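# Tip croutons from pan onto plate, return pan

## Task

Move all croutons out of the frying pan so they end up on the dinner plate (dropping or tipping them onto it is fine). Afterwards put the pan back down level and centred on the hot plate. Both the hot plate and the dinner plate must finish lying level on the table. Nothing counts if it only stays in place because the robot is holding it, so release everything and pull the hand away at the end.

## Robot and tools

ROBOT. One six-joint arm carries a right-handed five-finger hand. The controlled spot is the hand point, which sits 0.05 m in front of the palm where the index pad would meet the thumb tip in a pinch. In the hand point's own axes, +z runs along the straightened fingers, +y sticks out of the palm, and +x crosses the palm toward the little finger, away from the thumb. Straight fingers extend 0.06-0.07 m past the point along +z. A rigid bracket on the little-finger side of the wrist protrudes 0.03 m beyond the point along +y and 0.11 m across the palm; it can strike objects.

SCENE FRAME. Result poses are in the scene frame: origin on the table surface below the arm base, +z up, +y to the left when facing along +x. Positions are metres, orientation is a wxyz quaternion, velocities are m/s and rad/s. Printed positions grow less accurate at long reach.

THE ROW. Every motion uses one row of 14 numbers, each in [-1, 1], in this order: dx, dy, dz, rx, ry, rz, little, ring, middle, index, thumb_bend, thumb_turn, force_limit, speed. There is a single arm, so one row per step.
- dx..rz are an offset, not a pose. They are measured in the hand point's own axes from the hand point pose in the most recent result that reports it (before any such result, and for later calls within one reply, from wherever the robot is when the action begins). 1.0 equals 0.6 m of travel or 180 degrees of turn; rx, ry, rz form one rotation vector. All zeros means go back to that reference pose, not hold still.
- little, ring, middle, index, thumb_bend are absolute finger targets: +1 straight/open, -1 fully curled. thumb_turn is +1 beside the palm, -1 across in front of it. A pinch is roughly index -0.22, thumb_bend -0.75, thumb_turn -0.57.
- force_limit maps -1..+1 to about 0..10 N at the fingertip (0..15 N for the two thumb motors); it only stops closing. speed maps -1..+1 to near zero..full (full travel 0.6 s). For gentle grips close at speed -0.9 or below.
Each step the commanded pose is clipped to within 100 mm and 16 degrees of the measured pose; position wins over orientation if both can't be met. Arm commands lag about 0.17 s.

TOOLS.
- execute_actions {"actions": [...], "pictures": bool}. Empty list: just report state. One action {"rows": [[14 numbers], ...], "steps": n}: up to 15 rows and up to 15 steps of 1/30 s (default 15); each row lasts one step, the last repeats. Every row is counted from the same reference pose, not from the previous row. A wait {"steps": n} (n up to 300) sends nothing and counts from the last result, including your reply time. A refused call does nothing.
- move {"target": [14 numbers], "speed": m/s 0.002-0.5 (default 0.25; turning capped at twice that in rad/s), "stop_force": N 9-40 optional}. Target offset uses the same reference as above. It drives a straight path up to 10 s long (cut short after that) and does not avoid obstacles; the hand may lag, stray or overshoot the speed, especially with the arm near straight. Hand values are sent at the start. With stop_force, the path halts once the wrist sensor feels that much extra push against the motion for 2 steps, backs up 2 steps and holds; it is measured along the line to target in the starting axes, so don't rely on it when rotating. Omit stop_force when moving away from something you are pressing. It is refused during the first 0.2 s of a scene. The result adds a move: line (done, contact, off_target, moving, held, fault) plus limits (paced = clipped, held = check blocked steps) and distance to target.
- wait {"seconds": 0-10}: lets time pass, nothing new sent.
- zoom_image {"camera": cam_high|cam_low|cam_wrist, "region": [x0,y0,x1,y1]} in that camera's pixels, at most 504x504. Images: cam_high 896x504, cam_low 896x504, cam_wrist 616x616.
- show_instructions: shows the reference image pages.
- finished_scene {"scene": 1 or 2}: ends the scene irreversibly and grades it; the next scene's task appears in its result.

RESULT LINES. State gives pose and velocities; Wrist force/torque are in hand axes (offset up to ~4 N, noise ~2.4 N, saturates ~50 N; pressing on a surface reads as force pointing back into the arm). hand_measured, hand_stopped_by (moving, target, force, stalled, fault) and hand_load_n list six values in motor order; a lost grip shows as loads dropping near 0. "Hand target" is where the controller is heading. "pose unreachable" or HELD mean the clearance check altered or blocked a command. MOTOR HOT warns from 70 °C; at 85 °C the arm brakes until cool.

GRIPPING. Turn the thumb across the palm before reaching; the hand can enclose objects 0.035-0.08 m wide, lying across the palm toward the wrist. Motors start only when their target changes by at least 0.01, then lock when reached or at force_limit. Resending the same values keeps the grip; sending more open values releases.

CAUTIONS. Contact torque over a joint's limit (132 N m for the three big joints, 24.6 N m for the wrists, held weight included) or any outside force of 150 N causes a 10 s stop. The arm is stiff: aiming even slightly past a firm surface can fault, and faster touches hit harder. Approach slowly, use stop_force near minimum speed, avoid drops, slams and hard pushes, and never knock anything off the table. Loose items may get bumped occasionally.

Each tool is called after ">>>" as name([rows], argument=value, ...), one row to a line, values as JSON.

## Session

>>> execute_actions(actions=[])

Scene clock: 0.00 s of 6600.00 s.
end_effector_position=(+0.1976, +0.3893, +0.2292) hand_measured=(+1.000, +1.000, +1.000, +1.000, +1.000, +1.000) hand_load_n=(+0.0, +0.0, +0.0, +0.0, +0.0, +0.0) hand_stopped_by=(target, target, target, target, target, target) hand_force_limit=0.00 hand_speed=-0.80 end_effector_quat_wxyz=(-0.067, +0.848, +0.169, -0.497) end_effector_velocity=(-0.000, -0.000, +0.000) end_effector_angular_velocity=(-0.000, +0.001, +0.001)
Joint positions: [ 0.269 -1.223  1.675  2.104  1.073  0.813]
Joint velocities: [ 0.001 -0.     0.001 -0.     0.    -0.   ]
Motor temperatures (°C, as the motors report them): [27 26 30 36 33 35]
Wrist force (N, on the end effector, along its own x y z axes, offset not removed): no reading
Wrist torque (N m, same axes, about the end effector's origin, offset not removed): no reading
Hand target: +0.198, +0.389, +0.229; -0.067, +0.848, +0.169, -0.497
camera_calibration (this result's frames):
cam_wrist: T_world_to_cam=[[0.192191, -0.957562, -0.214796, 0.378043], [0.0380029, -0.21145, 0.97665, -0.143061], [-0.980621, -0.195866, -0.00424859, 0.40292], [0, 0, 0, 1]] pos_world=[0.327892, 0.410668, 0.222634]

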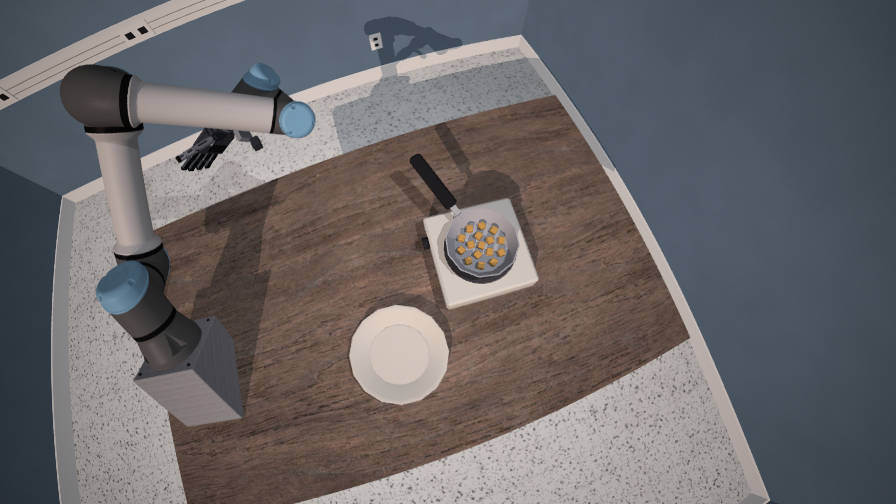

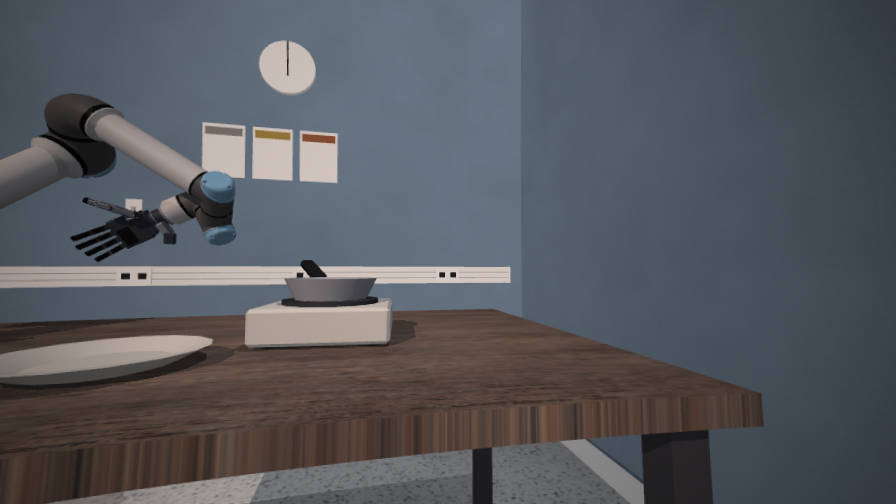

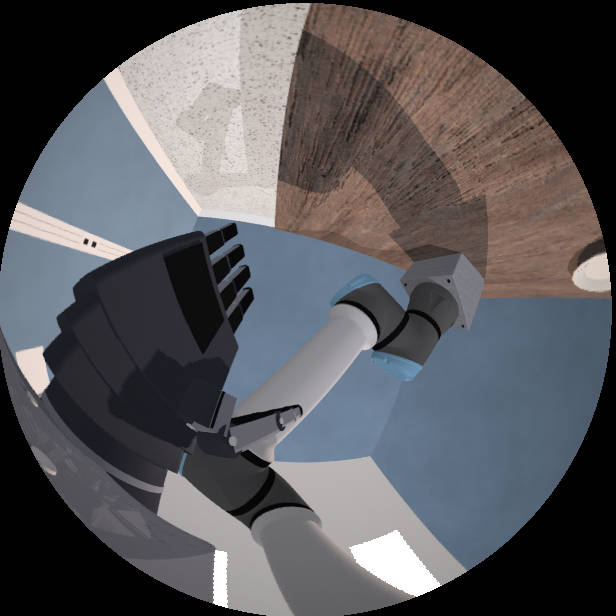

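>>> move(target=[0.3,0.513,-0.772,0.51,0.579,0.336,1,1,1,1,1,-1,1,0], speed=0.3)

>>> move(target=[0,0.15,0.07,0,0,0,1,1,1,1,1,-1,1,0], speed=0.08)

>>> move(target=[0,0.005,0.05,0,0,0,1,1,1,1,1,-1,1,0], speed=0.05)

Scene clock: 17.57 s of 6600.00 s.
end_effector_position=(+0.7474, +0.1912, +0.2247) hand_measured=(+1.000, +1.000, +1.000, +1.000, +1.000, -1.000) hand_load_n=(+0.0, +0.0, +0.0, +0.0, +0.0, +0.0) hand_stopped_by=(target, target, target, target, target, target) hand_force_limit=1.00 hand_speed=0.00 end_effector_quat_wxyz=(+0.435, -0.567, +0.623, -0.318) end_effector_velocity=(+0.000, -0.001, -0.001) end_effector_angular_velocity=(+0.001, -0.009, -0.003)
Joint positions: [-0.351 -1.135  1.518 -0.096  0.917  3.805]
Joint velocities: [ 0.002 -0.003  0.011 -0.017  0.009  0.008]
Motor temperatures (°C, as the motors report them): [27 26 30 36 33 35]
Wrist force (N, on the end effector, along its own x y z axes, offset not removed): [-1.1 2.3 0.1]
Wrist torque (N m, same axes, about the end effector's origin, offset not removed): [0.30 0.16 -0.15]
Hand target: +0.747, +0.191, +0.225; +0.435, -0.567, +0.623, -0.318
Off the commanded pose: 0.000 m, 0 deg.
After step 90, 9.10 s passed at rest.
move: done; limits=paced
camera_calibration (this result's frames):
cam_wrist: T_world_to_cam=[[-0.437607, 0.229242, -0.869453, 0.472535], [-0.445512, 0.784641, 0.431112, 0.0920347], [0.781038, 0.576009, -0.241234, -0.507716], [0, 0, 0, 1]] pos_world=[0.644332, 0.11191, 0.248692]

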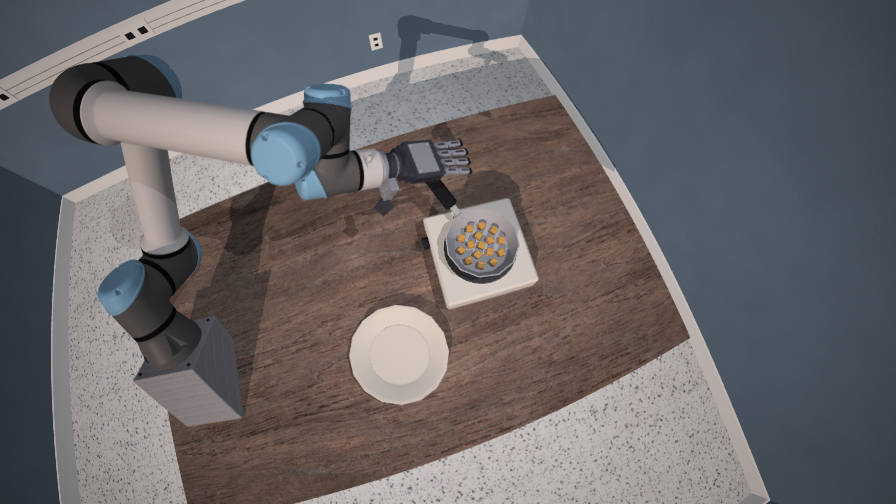

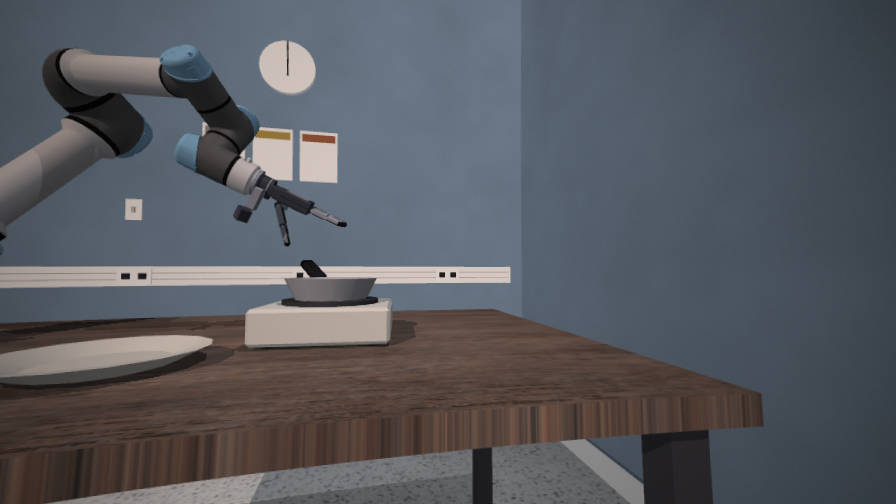

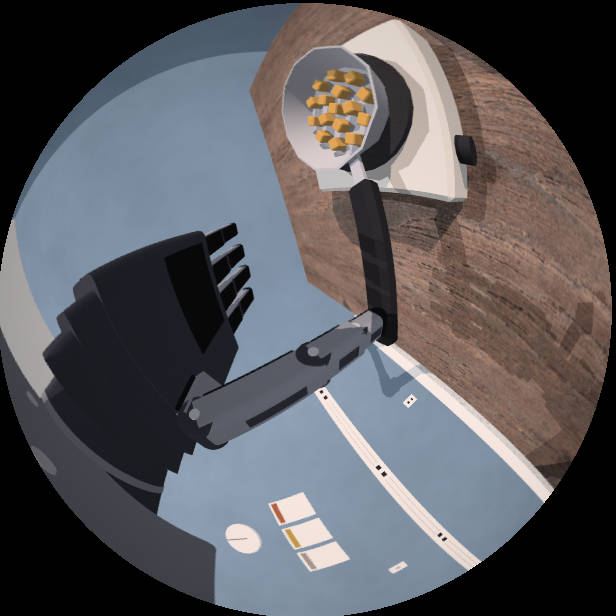

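Scene clock: 19.27 s of 6600.00 s.
end_effector_position=(+0.7466, +0.2092, +0.1272) hand_measured=(+1.000, +1.000, +1.000, +1.000, +1.000, -1.000) hand_load_n=(+0.0, +0.0, +0.0, +0.0, +0.0, +0.0) hand_stopped_by=(target, target, target, target, target, target) hand_force_limit=1.00 hand_speed=0.00 end_effector_quat_wxyz=(+0.435, -0.567, +0.623, -0.318) end_effector_velocity=(-0.000, +0.001, -0.002) end_effector_angular_velocity=(-0.000, +0.000, +0.001)
Joint positions: [-0.215 -1.064  1.6   -0.273  1.048  3.849]
Joint velocities: [ 0.003  0.001  0.001 -0.003  0.002  0.001]
Motor temperatures (°C, as the motors report them): [27 26 30 36 33 35]
Wrist force (N, on the end effector, along its own x y z axes, offset not removed): [0.8 -0.2 -1.3]
Wrist torque (N m, same axes, about the end effector's origin, offset not removed): [0.09 -0.05 -0.16]
Hand target: +0.747, +0.209, +0.127; +0.435, -0.567, +0.623, -0.318
Off the commanded pose: 0.000 m, 0 deg.
move: done
camera_calibration (this result's frames):
cam_wrist: T_world_to_cam=[[-0.43761, 0.229285, -0.86944, 0.383302], [-0.445521, 0.784612, 0.431156, 0.119542], [0.78103, 0.576032, -0.241203, -0.54096], [0, 0, 0, 1]] pos_world=[0.643502, 0.129931, 0.151236]

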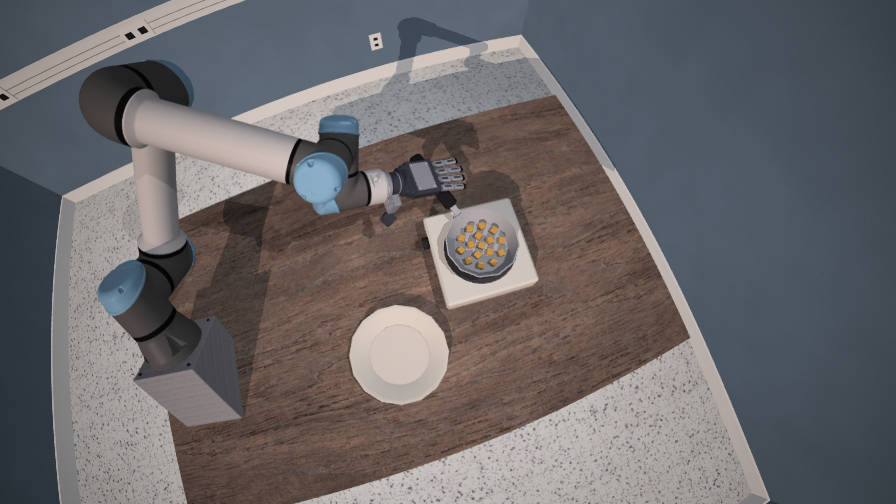

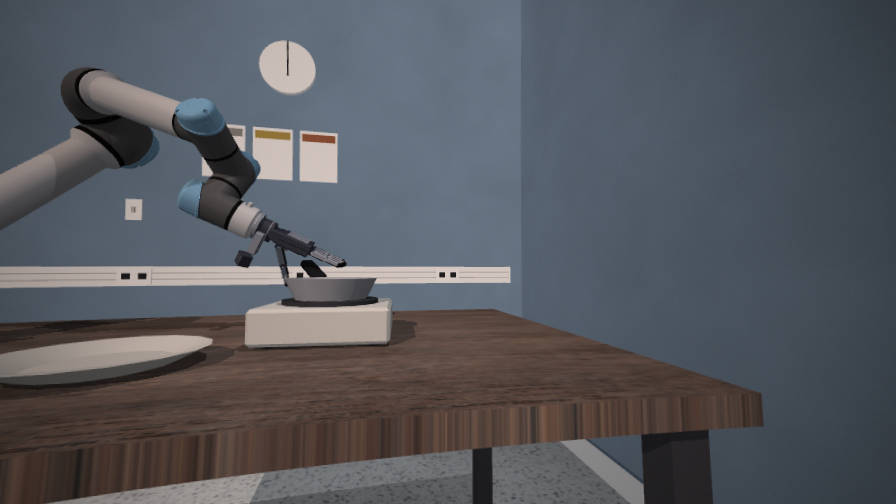

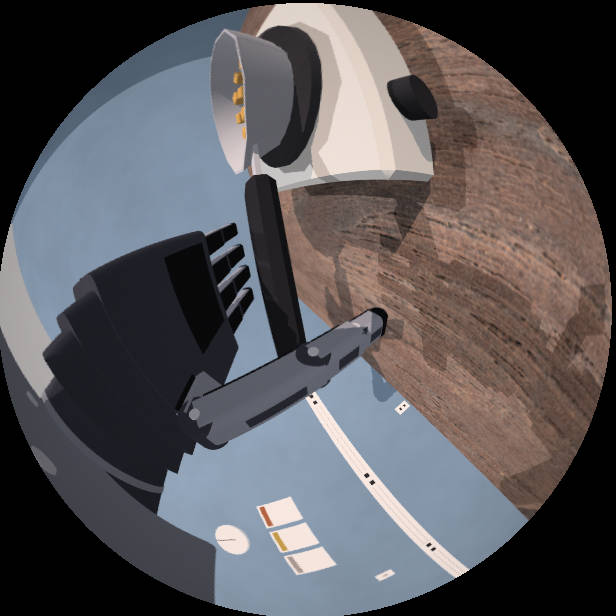

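Scene clock: 20.27 s of 6600.00 s.
end_effector_position=(+0.7722, +0.2126, +0.1120) hand_measured=(+1.000, +1.000, +1.000, +1.000, +1.000, -1.000) hand_load_n=(+0.0, +0.0, +0.0, +0.0, +0.0, +0.0) hand_stopped_by=(target, target, target, target, target, target) hand_force_limit=1.00 hand_speed=0.00 end_effector_quat_wxyz=(+0.435, -0.567, +0.623, -0.318) end_effector_velocity=(+0.001, +0.000, -0.002) end_effector_angular_velocity=(+0.000, +0.002, +0.001)
Joint positions: [-0.184 -0.998  1.517 -0.261  1.078  3.858]
Joint velocities: [ 0.002  0.004 -0.004  0.001  0.     0.   ]
Motor temperatures (°C, as the motors report them): [27 26 30 36 33 35]
Wrist force (N, on the end effector, along its own x y z axes, offset not removed): [0.4 1.1 -2.6]
Wrist torque (N m, same axes, about the end effector's origin, offset not removed): [0.38 0.09 -0.24]
Hand target: +0.772, +0.213, +0.112; +0.435, -0.567, +0.623, -0.318
Off the commanded pose: 0.000 m, 0 deg.
move: done
camera_calibration (this result's frames):
cam_wrist: T_world_to_cam=[[-0.437591, 0.229301, -0.869446, 0.380563], [-0.445537, 0.7846, 0.431162, 0.134885], [0.781032, 0.576042, -0.241172, -0.566622], [0, 0, 0, 1]] pos_world=[0.669177, 0.133304, 0.136068]

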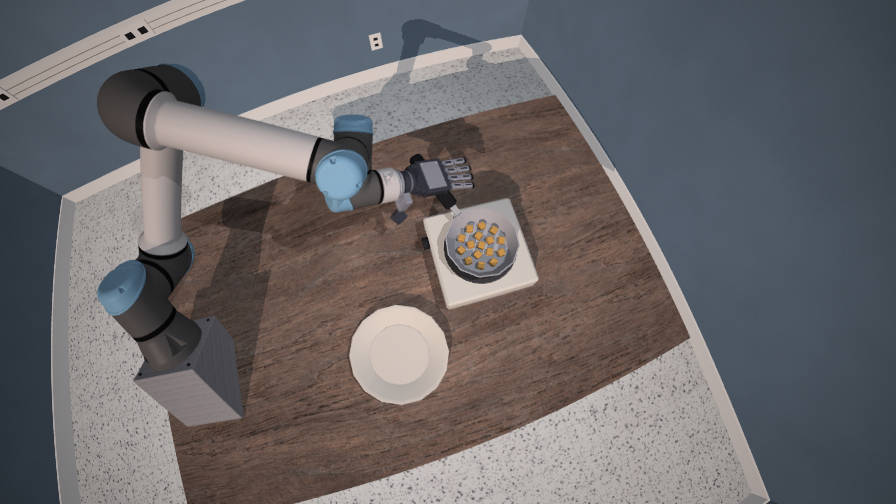

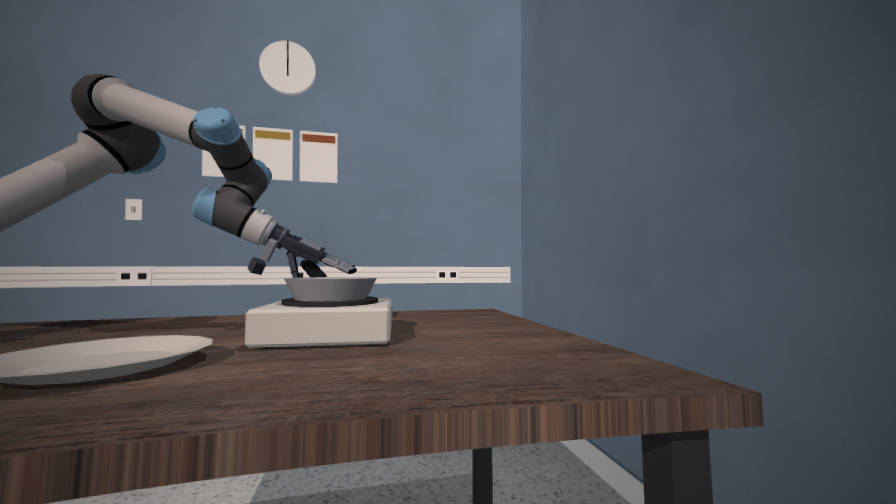

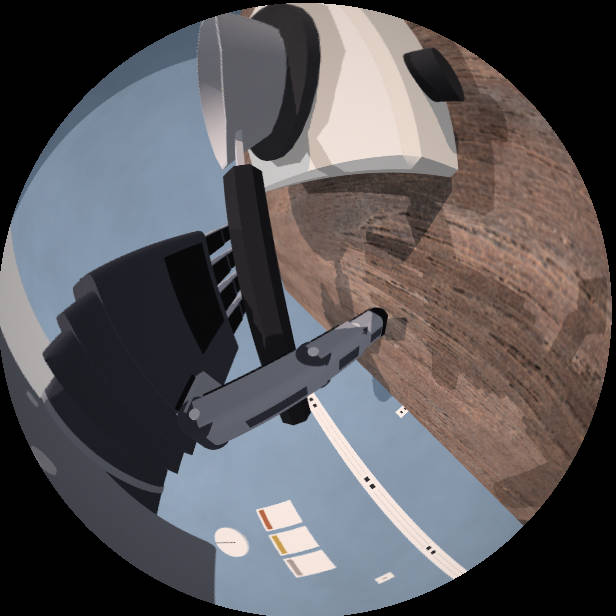

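>>> move(target=[0,0.008,0.012,0,0,0,1,1,1,1,1,-1,1,0], speed=0.03)

>>> move(target=[0,0,0,0,0,0,-1,-1,-1,-1,1,-1,1,-0.3])

>>> move(target=[0,0,0,0,0,0,-1,-1,-1,-1,-1,-1,1,-0.3])

>>> move(target=[-0.03,-0.15,-0.07,0,0,-0.05,-1,-1,-1,-1,-1,-1,1,-0.3], speed=0.05)

Scene clock: 31.33 s of 6600.00 s.
end_effector_position=(+0.7766, +0.2140, +0.1049) hand_measured=(+1.000, +1.000, +1.000, +1.000, +1.000, -1.000) hand_load_n=(+0.0, +0.0, +0.0, +0.0, +0.0, +0.0) hand_stopped_by=(target, target, target, target, target, target) hand_force_limit=1.00 hand_speed=0.00 end_effector_quat_wxyz=(+0.435, -0.567, +0.623, -0.318) end_effector_velocity=(+0.001, +0.000, -0.001) end_effector_angular_velocity=(-0.000, -0.001, -0.000)
Joint positions: [-0.173 -0.982  1.504 -0.265  1.088  3.861]
Joint velocities: [ 0.001  0.002 -0.003 -0.001  0.003  0.   ]
Motor temperatures (°C, as the motors report them): [27 26 30 36 33 35]
Wrist force (N, on the end effector, along its own x y z axes, offset not removed): [-1.3 2.3 -0.8]
Wrist torque (N m, same axes, about the end effector's origin, offset not removed): [0.49 0.28 -0.14]
Hand target: +0.777, +0.214, +0.105; +0.435, -0.567, +0.623, -0.318
Off the commanded pose: 0.000 m, 0 deg.
After step 90, 7.30 s passed at rest.
move: done
camera_calibration (this result's frames):
cam_wrist: T_world_to_cam=[[-0.43759, 0.229305, -0.869445, 0.37591], [-0.44554, 0.784596, 0.431166, 0.138807], [0.781031, 0.576046, -0.241167, -0.572581], [0, 0, 0, 1]] pos_world=[0.673542, 0.134728, 0.128897]

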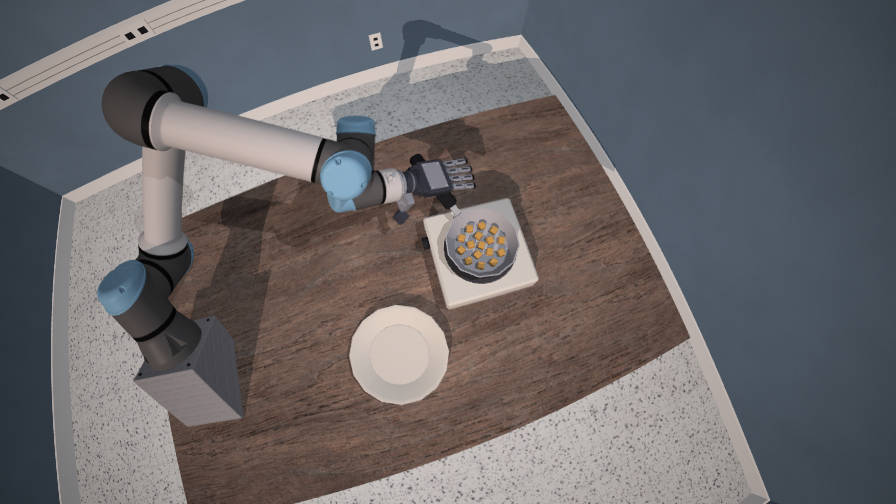

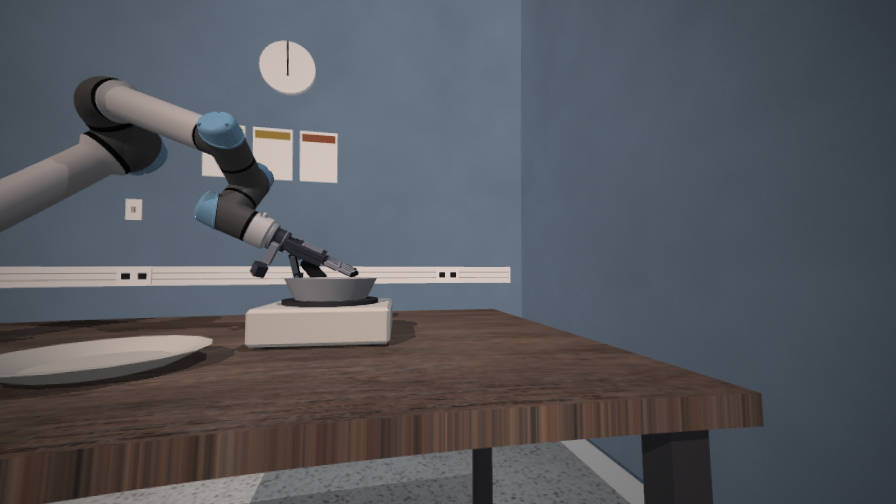

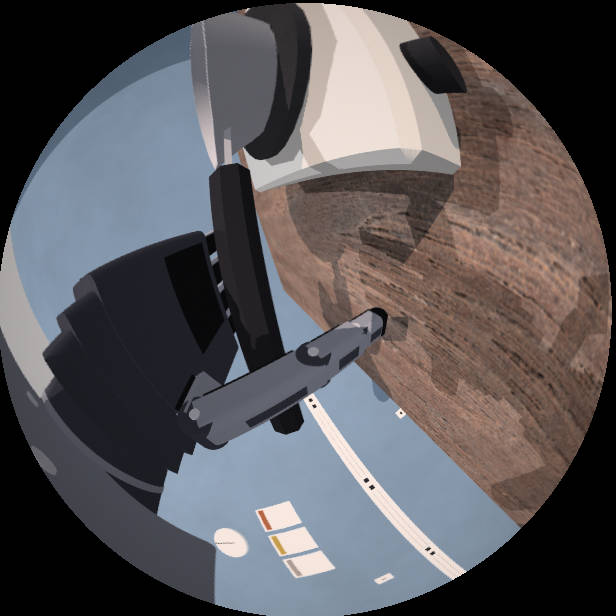

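Scene clock: 33.33 s of 6600.00 s.
end_effector_position=(+0.7766, +0.2140, +0.1049) hand_measured=(-1.000, -1.000, -1.000, -1.000, +1.000, -1.000) hand_load_n=(+3.0, +0.0, +0.0, +0.0, +0.0, +0.0) hand_stopped_by=(target, target, target, target, target, target) hand_force_limit=1.00 hand_speed=-0.30 end_effector_quat_wxyz=(+0.435, -0.567, +0.623, -0.317) end_effector_velocity=(-0.000, +0.000, -0.001) end_effector_angular_velocity=(+0.001, +0.002, +0.001)
Joint positions: [-0.173 -0.982  1.504 -0.265  1.088  3.861]
Joint velocities: [-0.     0.001  0.     0.    -0.002 -0.   ]
Motor temperatures (°C, as the motors report them): [27 26 30 36 33 35]
Wrist force (N, on the end effector, along its own x y z axes, offset not removed): [0.6 4.7 -0.4]
Wrist torque (N m, same axes, about the end effector's origin, offset not removed): [0.49 -0.06 0.13]
Hand target: +0.777, +0.214, +0.105; +0.435, -0.567, +0.623, -0.318
Off the commanded pose: 0.000 m, 0 deg.
move: done
camera_calibration (this result's frames):
cam_wrist: T_world_to_cam=[[-0.437627, 0.229329, -0.86942, 0.375917], [-0.445534, 0.784574, 0.431211, 0.138795], [0.781014, 0.576065, -0.241177, -0.572566], [0, 0, 0, 1]] pos_world=[0.673532, 0.134731, 0.12889]

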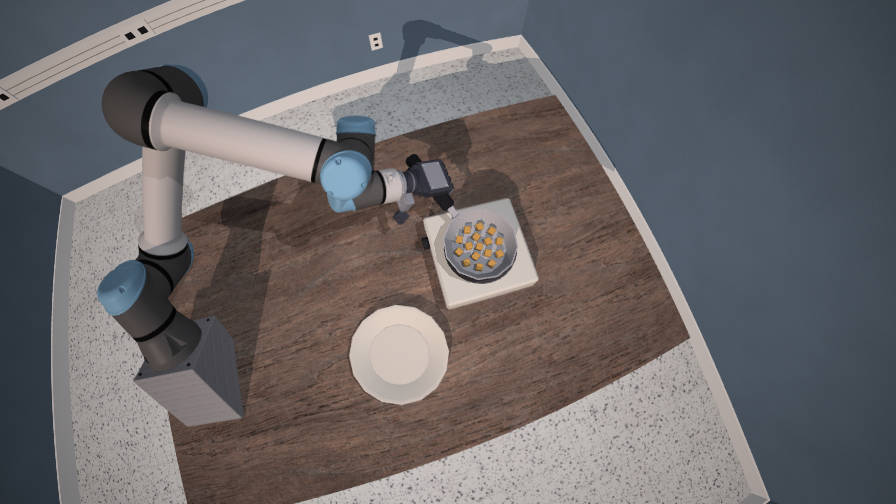

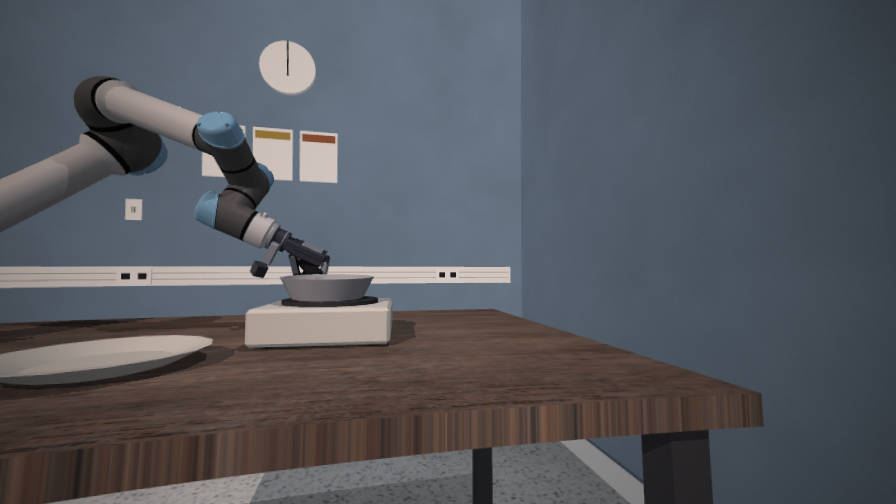

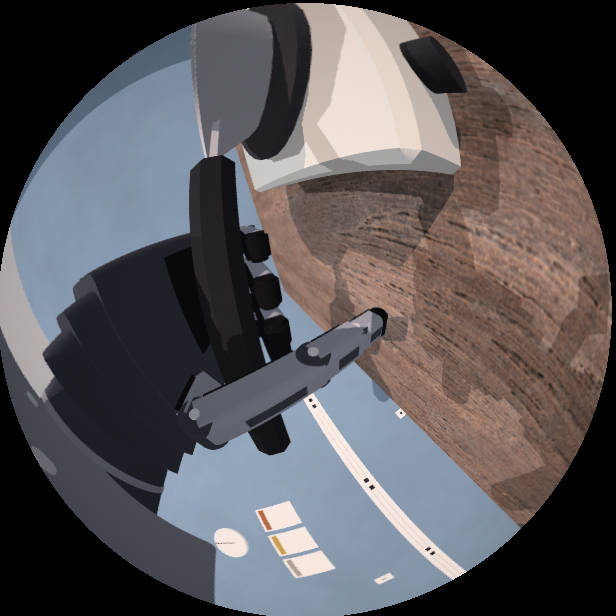

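Scene clock: 35.17 s of 6600.00 s.
end_effector_position=(+0.7766, +0.2140, +0.1049) hand_measured=(-1.000, -1.000, -1.000, -1.000, -0.100, -1.000) hand_load_n=(+2.5, +0.0, -2.0, +0.0, +15.5, +4.0) hand_stopped_by=(target, target, target, target, force, target) hand_force_limit=1.00 hand_speed=-0.30 end_effector_quat_wxyz=(+0.435, -0.567, +0.623, -0.317) end_effector_velocity=(-0.000, +0.000, -0.000) end_effector_angular_velocity=(+0.001, +0.001, +0.001)
Joint positions: [-0.173 -0.982  1.504 -0.265  1.088  3.861]
Joint velocities: [ 0.     0.    -0.    -0.    -0.001  0.   ]
Motor temperatures (°C, as the motors report them): [27 26 30 36 33 35]
Wrist force (N, on the end effector, along its own x y z axes, offset not removed): [0.3 1.7 1.6]
Wrist torque (N m, same axes, about the end effector's origin, offset not removed): [0.39 -0.42 -0.40]
Hand target: +0.777, +0.214, +0.105; +0.435, -0.567, +0.623, -0.317
Off the commanded pose: 0.000 m, 0 deg.
move: done
camera_calibration (this result's frames):
cam_wrist: T_world_to_cam=[[-0.437627, 0.229329, -0.86942, 0.375918], [-0.445534, 0.784574, 0.431211, 0.138795], [0.781014, 0.576065, -0.241177, -0.572566], [0, 0, 0, 1]] pos_world=[0.673532, 0.134731, 0.12889]

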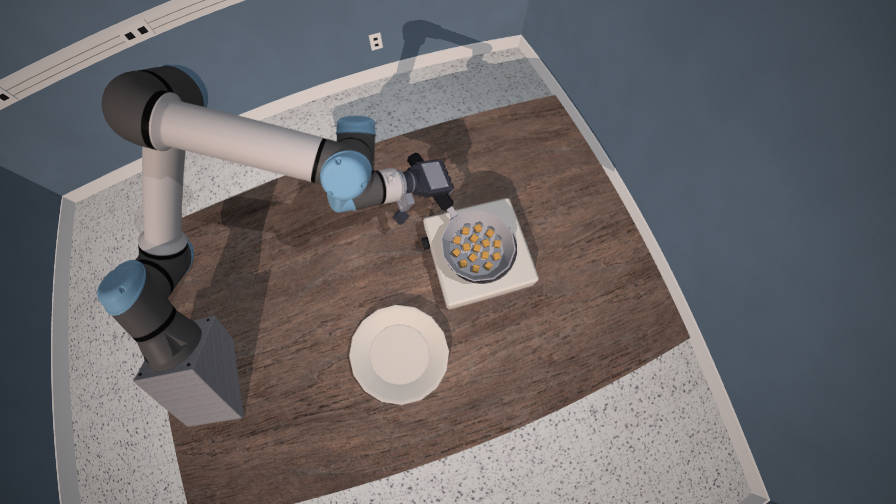

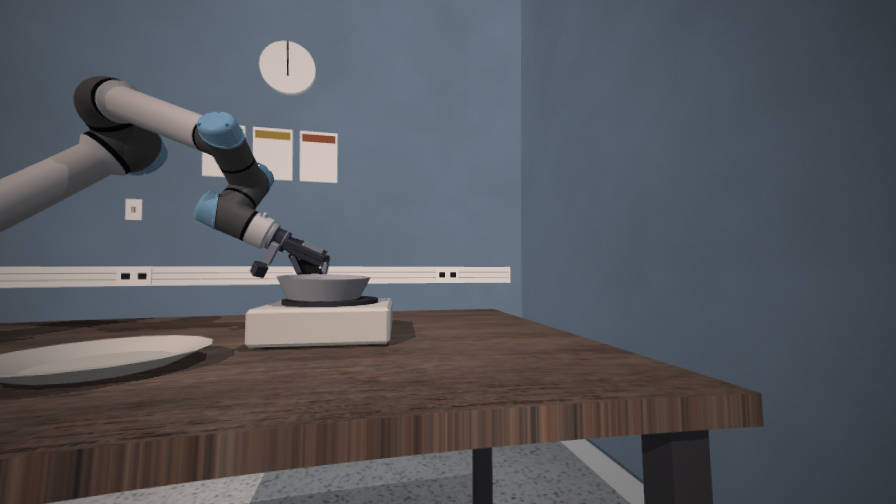

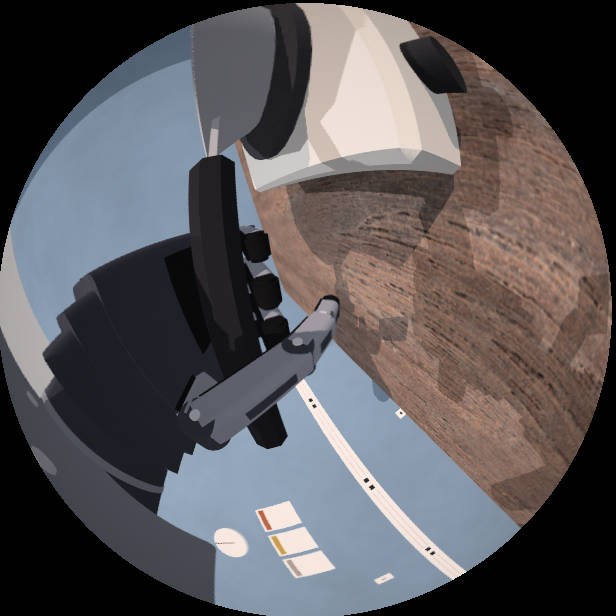

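Scene clock: 37.57 s of 6600.00 s.
end_effector_position=(+0.7770, +0.2137, +0.2055) hand_measured=(-0.998, -1.000, -1.000, -1.000, -0.100, -1.000) hand_load_n=(+7.0, +0.0, -2.0, +0.0, +15.0, +4.0) hand_stopped_by=(target, target, target, target, force, target) hand_force_limit=1.00 hand_speed=-0.30 end_effector_quat_wxyz=(-0.409, +0.614, -0.577, +0.351) end_effector_velocity=(+0.000, +0.000, +0.003) end_effector_angular_velocity=(-0.003, -0.001, +0.002)
Joint positions: [-0.274 -1.08   1.408 -0.056  0.991  3.674]
Joint velocities: [-0.002 -0.002 -0.003  0.005 -0.002 -0.004]
Motor temperatures (°C, as the motors report them): [27 26 30 36 33 35]
Wrist force (N, on the end effector, along its own x y z axes, offset not removed): [1.6 7.1 1.8]
Wrist torque (N m, same axes, about the end effector's origin, offset not removed): [0.30 -0.53 0.93]
Hand target: +0.777, +0.214, +0.206; -0.409, +0.614, -0.577, +0.351
Off the commanded pose: 0.000 m, 0 deg.
move: done
camera_calibration (this result's frames):
cam_wrist: T_world_to_cam=[[-0.434124, 0.0752784, -0.897703, 0.499728], [-0.503679, 0.805908, 0.311157, 0.161152], [0.746889, 0.587235, -0.311948, -0.509726], [0, 0, 0, 1]] pos_world=[0.678821, 0.131837, 0.239455]

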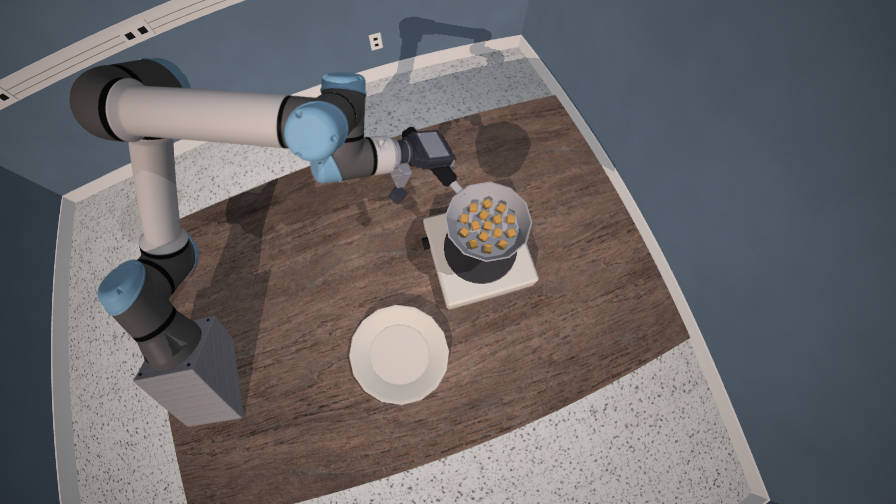

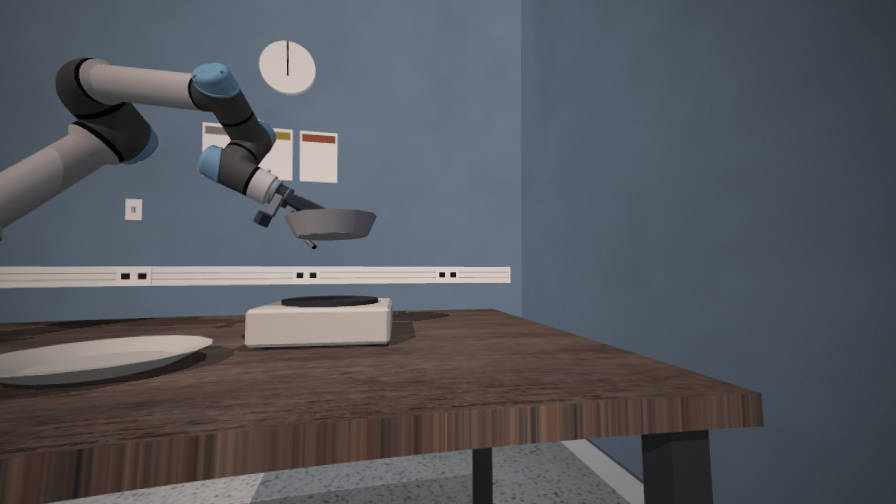

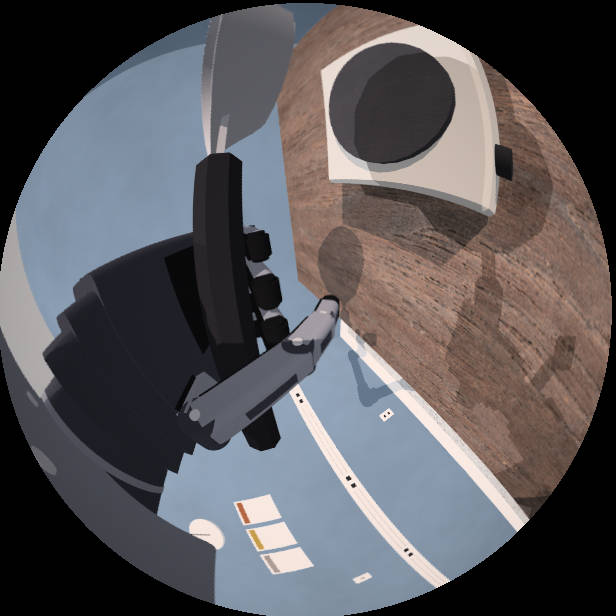

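>>> execute_actions(actions=[])

Scene clock: 63.00 s of 6600.00 s.
end_effector_position=(+0.7770, +0.2137, +0.2057) hand_measured=(-0.998, -1.000, -1.000, -1.000, -0.100, -1.000) hand_load_n=(+7.0, +0.0, -2.0, +0.0, +15.0, +4.0) hand_stopped_by=(target, target, target, target, force, target) hand_force_limit=1.00 hand_speed=-0.30 end_effector_quat_wxyz=(-0.409, +0.614, -0.577, +0.351) end_effector_velocity=(-0.000, +0.000, -0.000) end_effector_angular_velocity=(+0.000, +0.001, +0.000)
Joint positions: [-0.275 -1.08   1.407 -0.056  0.991  3.674]
Joint velocities: [ 0.  0.  0.  0. -0. -0.]
Motor temperatures (°C, as the motors report them): [27 26 30 36 33 35]
Wrist force (N, on the end effector, along its own x y z axes, offset not removed): [0.8 6.1 1.9]
Wrist torque (N m, same axes, about the end effector's origin, offset not removed): [0.16 -0.54 0.90]
Hand target: +0.777, +0.214, +0.206; -0.409, +0.614, -0.577, +0.351
Off the commanded pose: 0.000 m, 0 deg.
Steps of this call (steps 1 to 90: nothing new was sent; then 22.43 s passed at rest). Readings (end_effector_position | what the end effector reports):
1: (+0.7770, +0.2137, +0.2056) | hand_measured=(-0.998, -1.000, -1.000, -1.000, -0.100, -1.000) hand_load_n=(+7.0, +0.0, -2.0, +0.0, +15.0, +4.0) hand_stopped_by=(target, target, target, target, force, target) hand_force_limit=1.00 hand_speed=-0.30
2: (+0.7770, +0.2137, +0.2056) | hand_measured=(-0.998, -1.000, -1.000, -1.000, -0.100, -1.000) hand_load_n=(+7.0, +0.0, -2.0, +0.0, +15.0, +4.0) hand_stopped_by=(target, target, target, target, force, target) hand_force_limit=1.00 hand_speed=-0.30
4: (+0.7770, +0.2137, +0.2057) | hand_measured=(-0.998, -1.000, -1.000, -1.000, -0.100, -1.000) hand_load_n=(+7.0, +0.0, -2.0, +0.0, +15.0, +4.0) hand_stopped_by=(target, target, target, target, force, target) hand_force_limit=1.00 hand_speed=-0.30
8: (+0.7770, +0.2137, +0.2057) | hand_measured=(-0.998, -1.000, -1.000, -1.000, -0.100, -1.000) hand_load_n=(+7.0, +0.0, -2.0, +0.0, +15.0, +4.0) hand_stopped_by=(target, target, target, target, force, target) hand_force_limit=1.00 hand_speed=-0.30
90: the state above
camera_calibration (this result's frames):
cam_wrist: T_world_to_cam=[[-0.434139, 0.0749866, -0.89772, 0.499972], [-0.503771, 0.805933, 0.310944, 0.161209], [0.746819, 0.587239, -0.31211, -0.509584], [0, 0, 0, 1]] pos_world=[0.678836, 0.131833, 0.239661]

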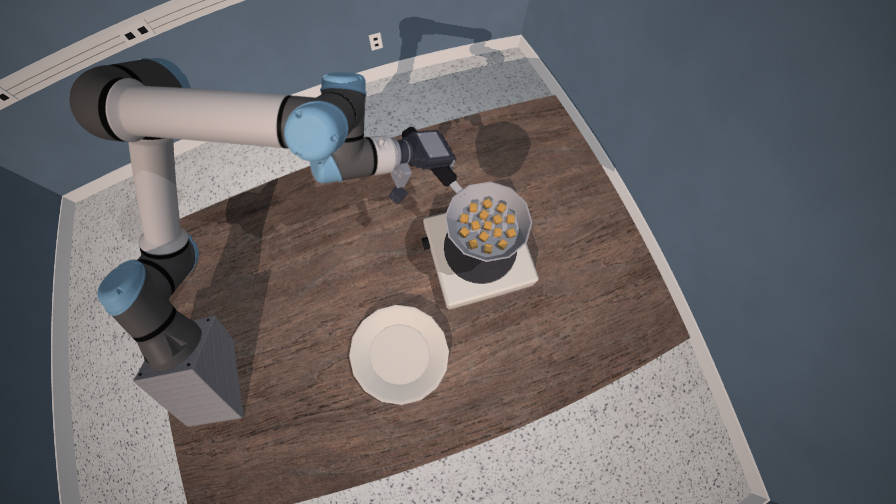

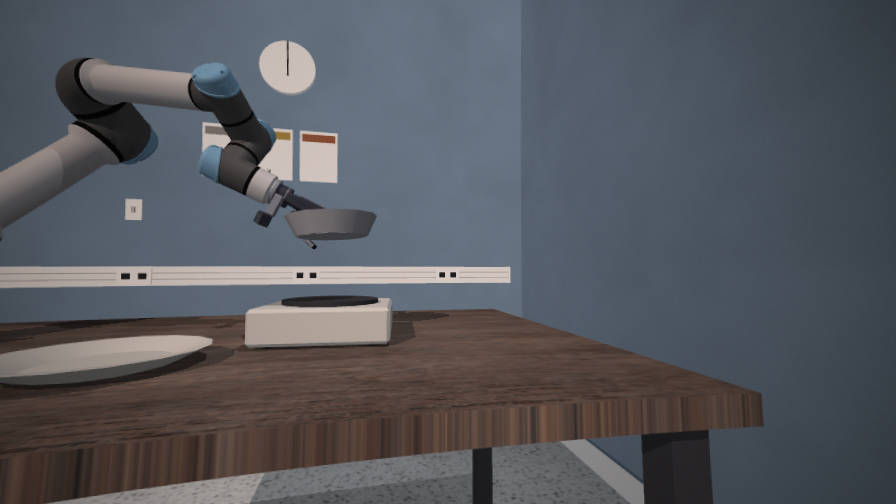

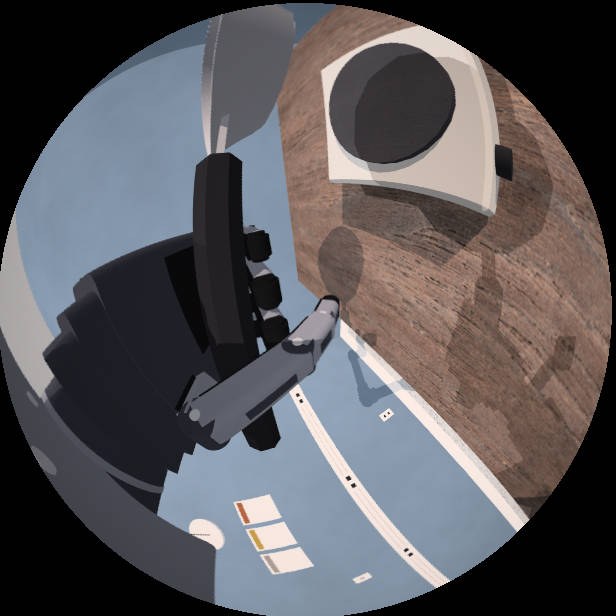

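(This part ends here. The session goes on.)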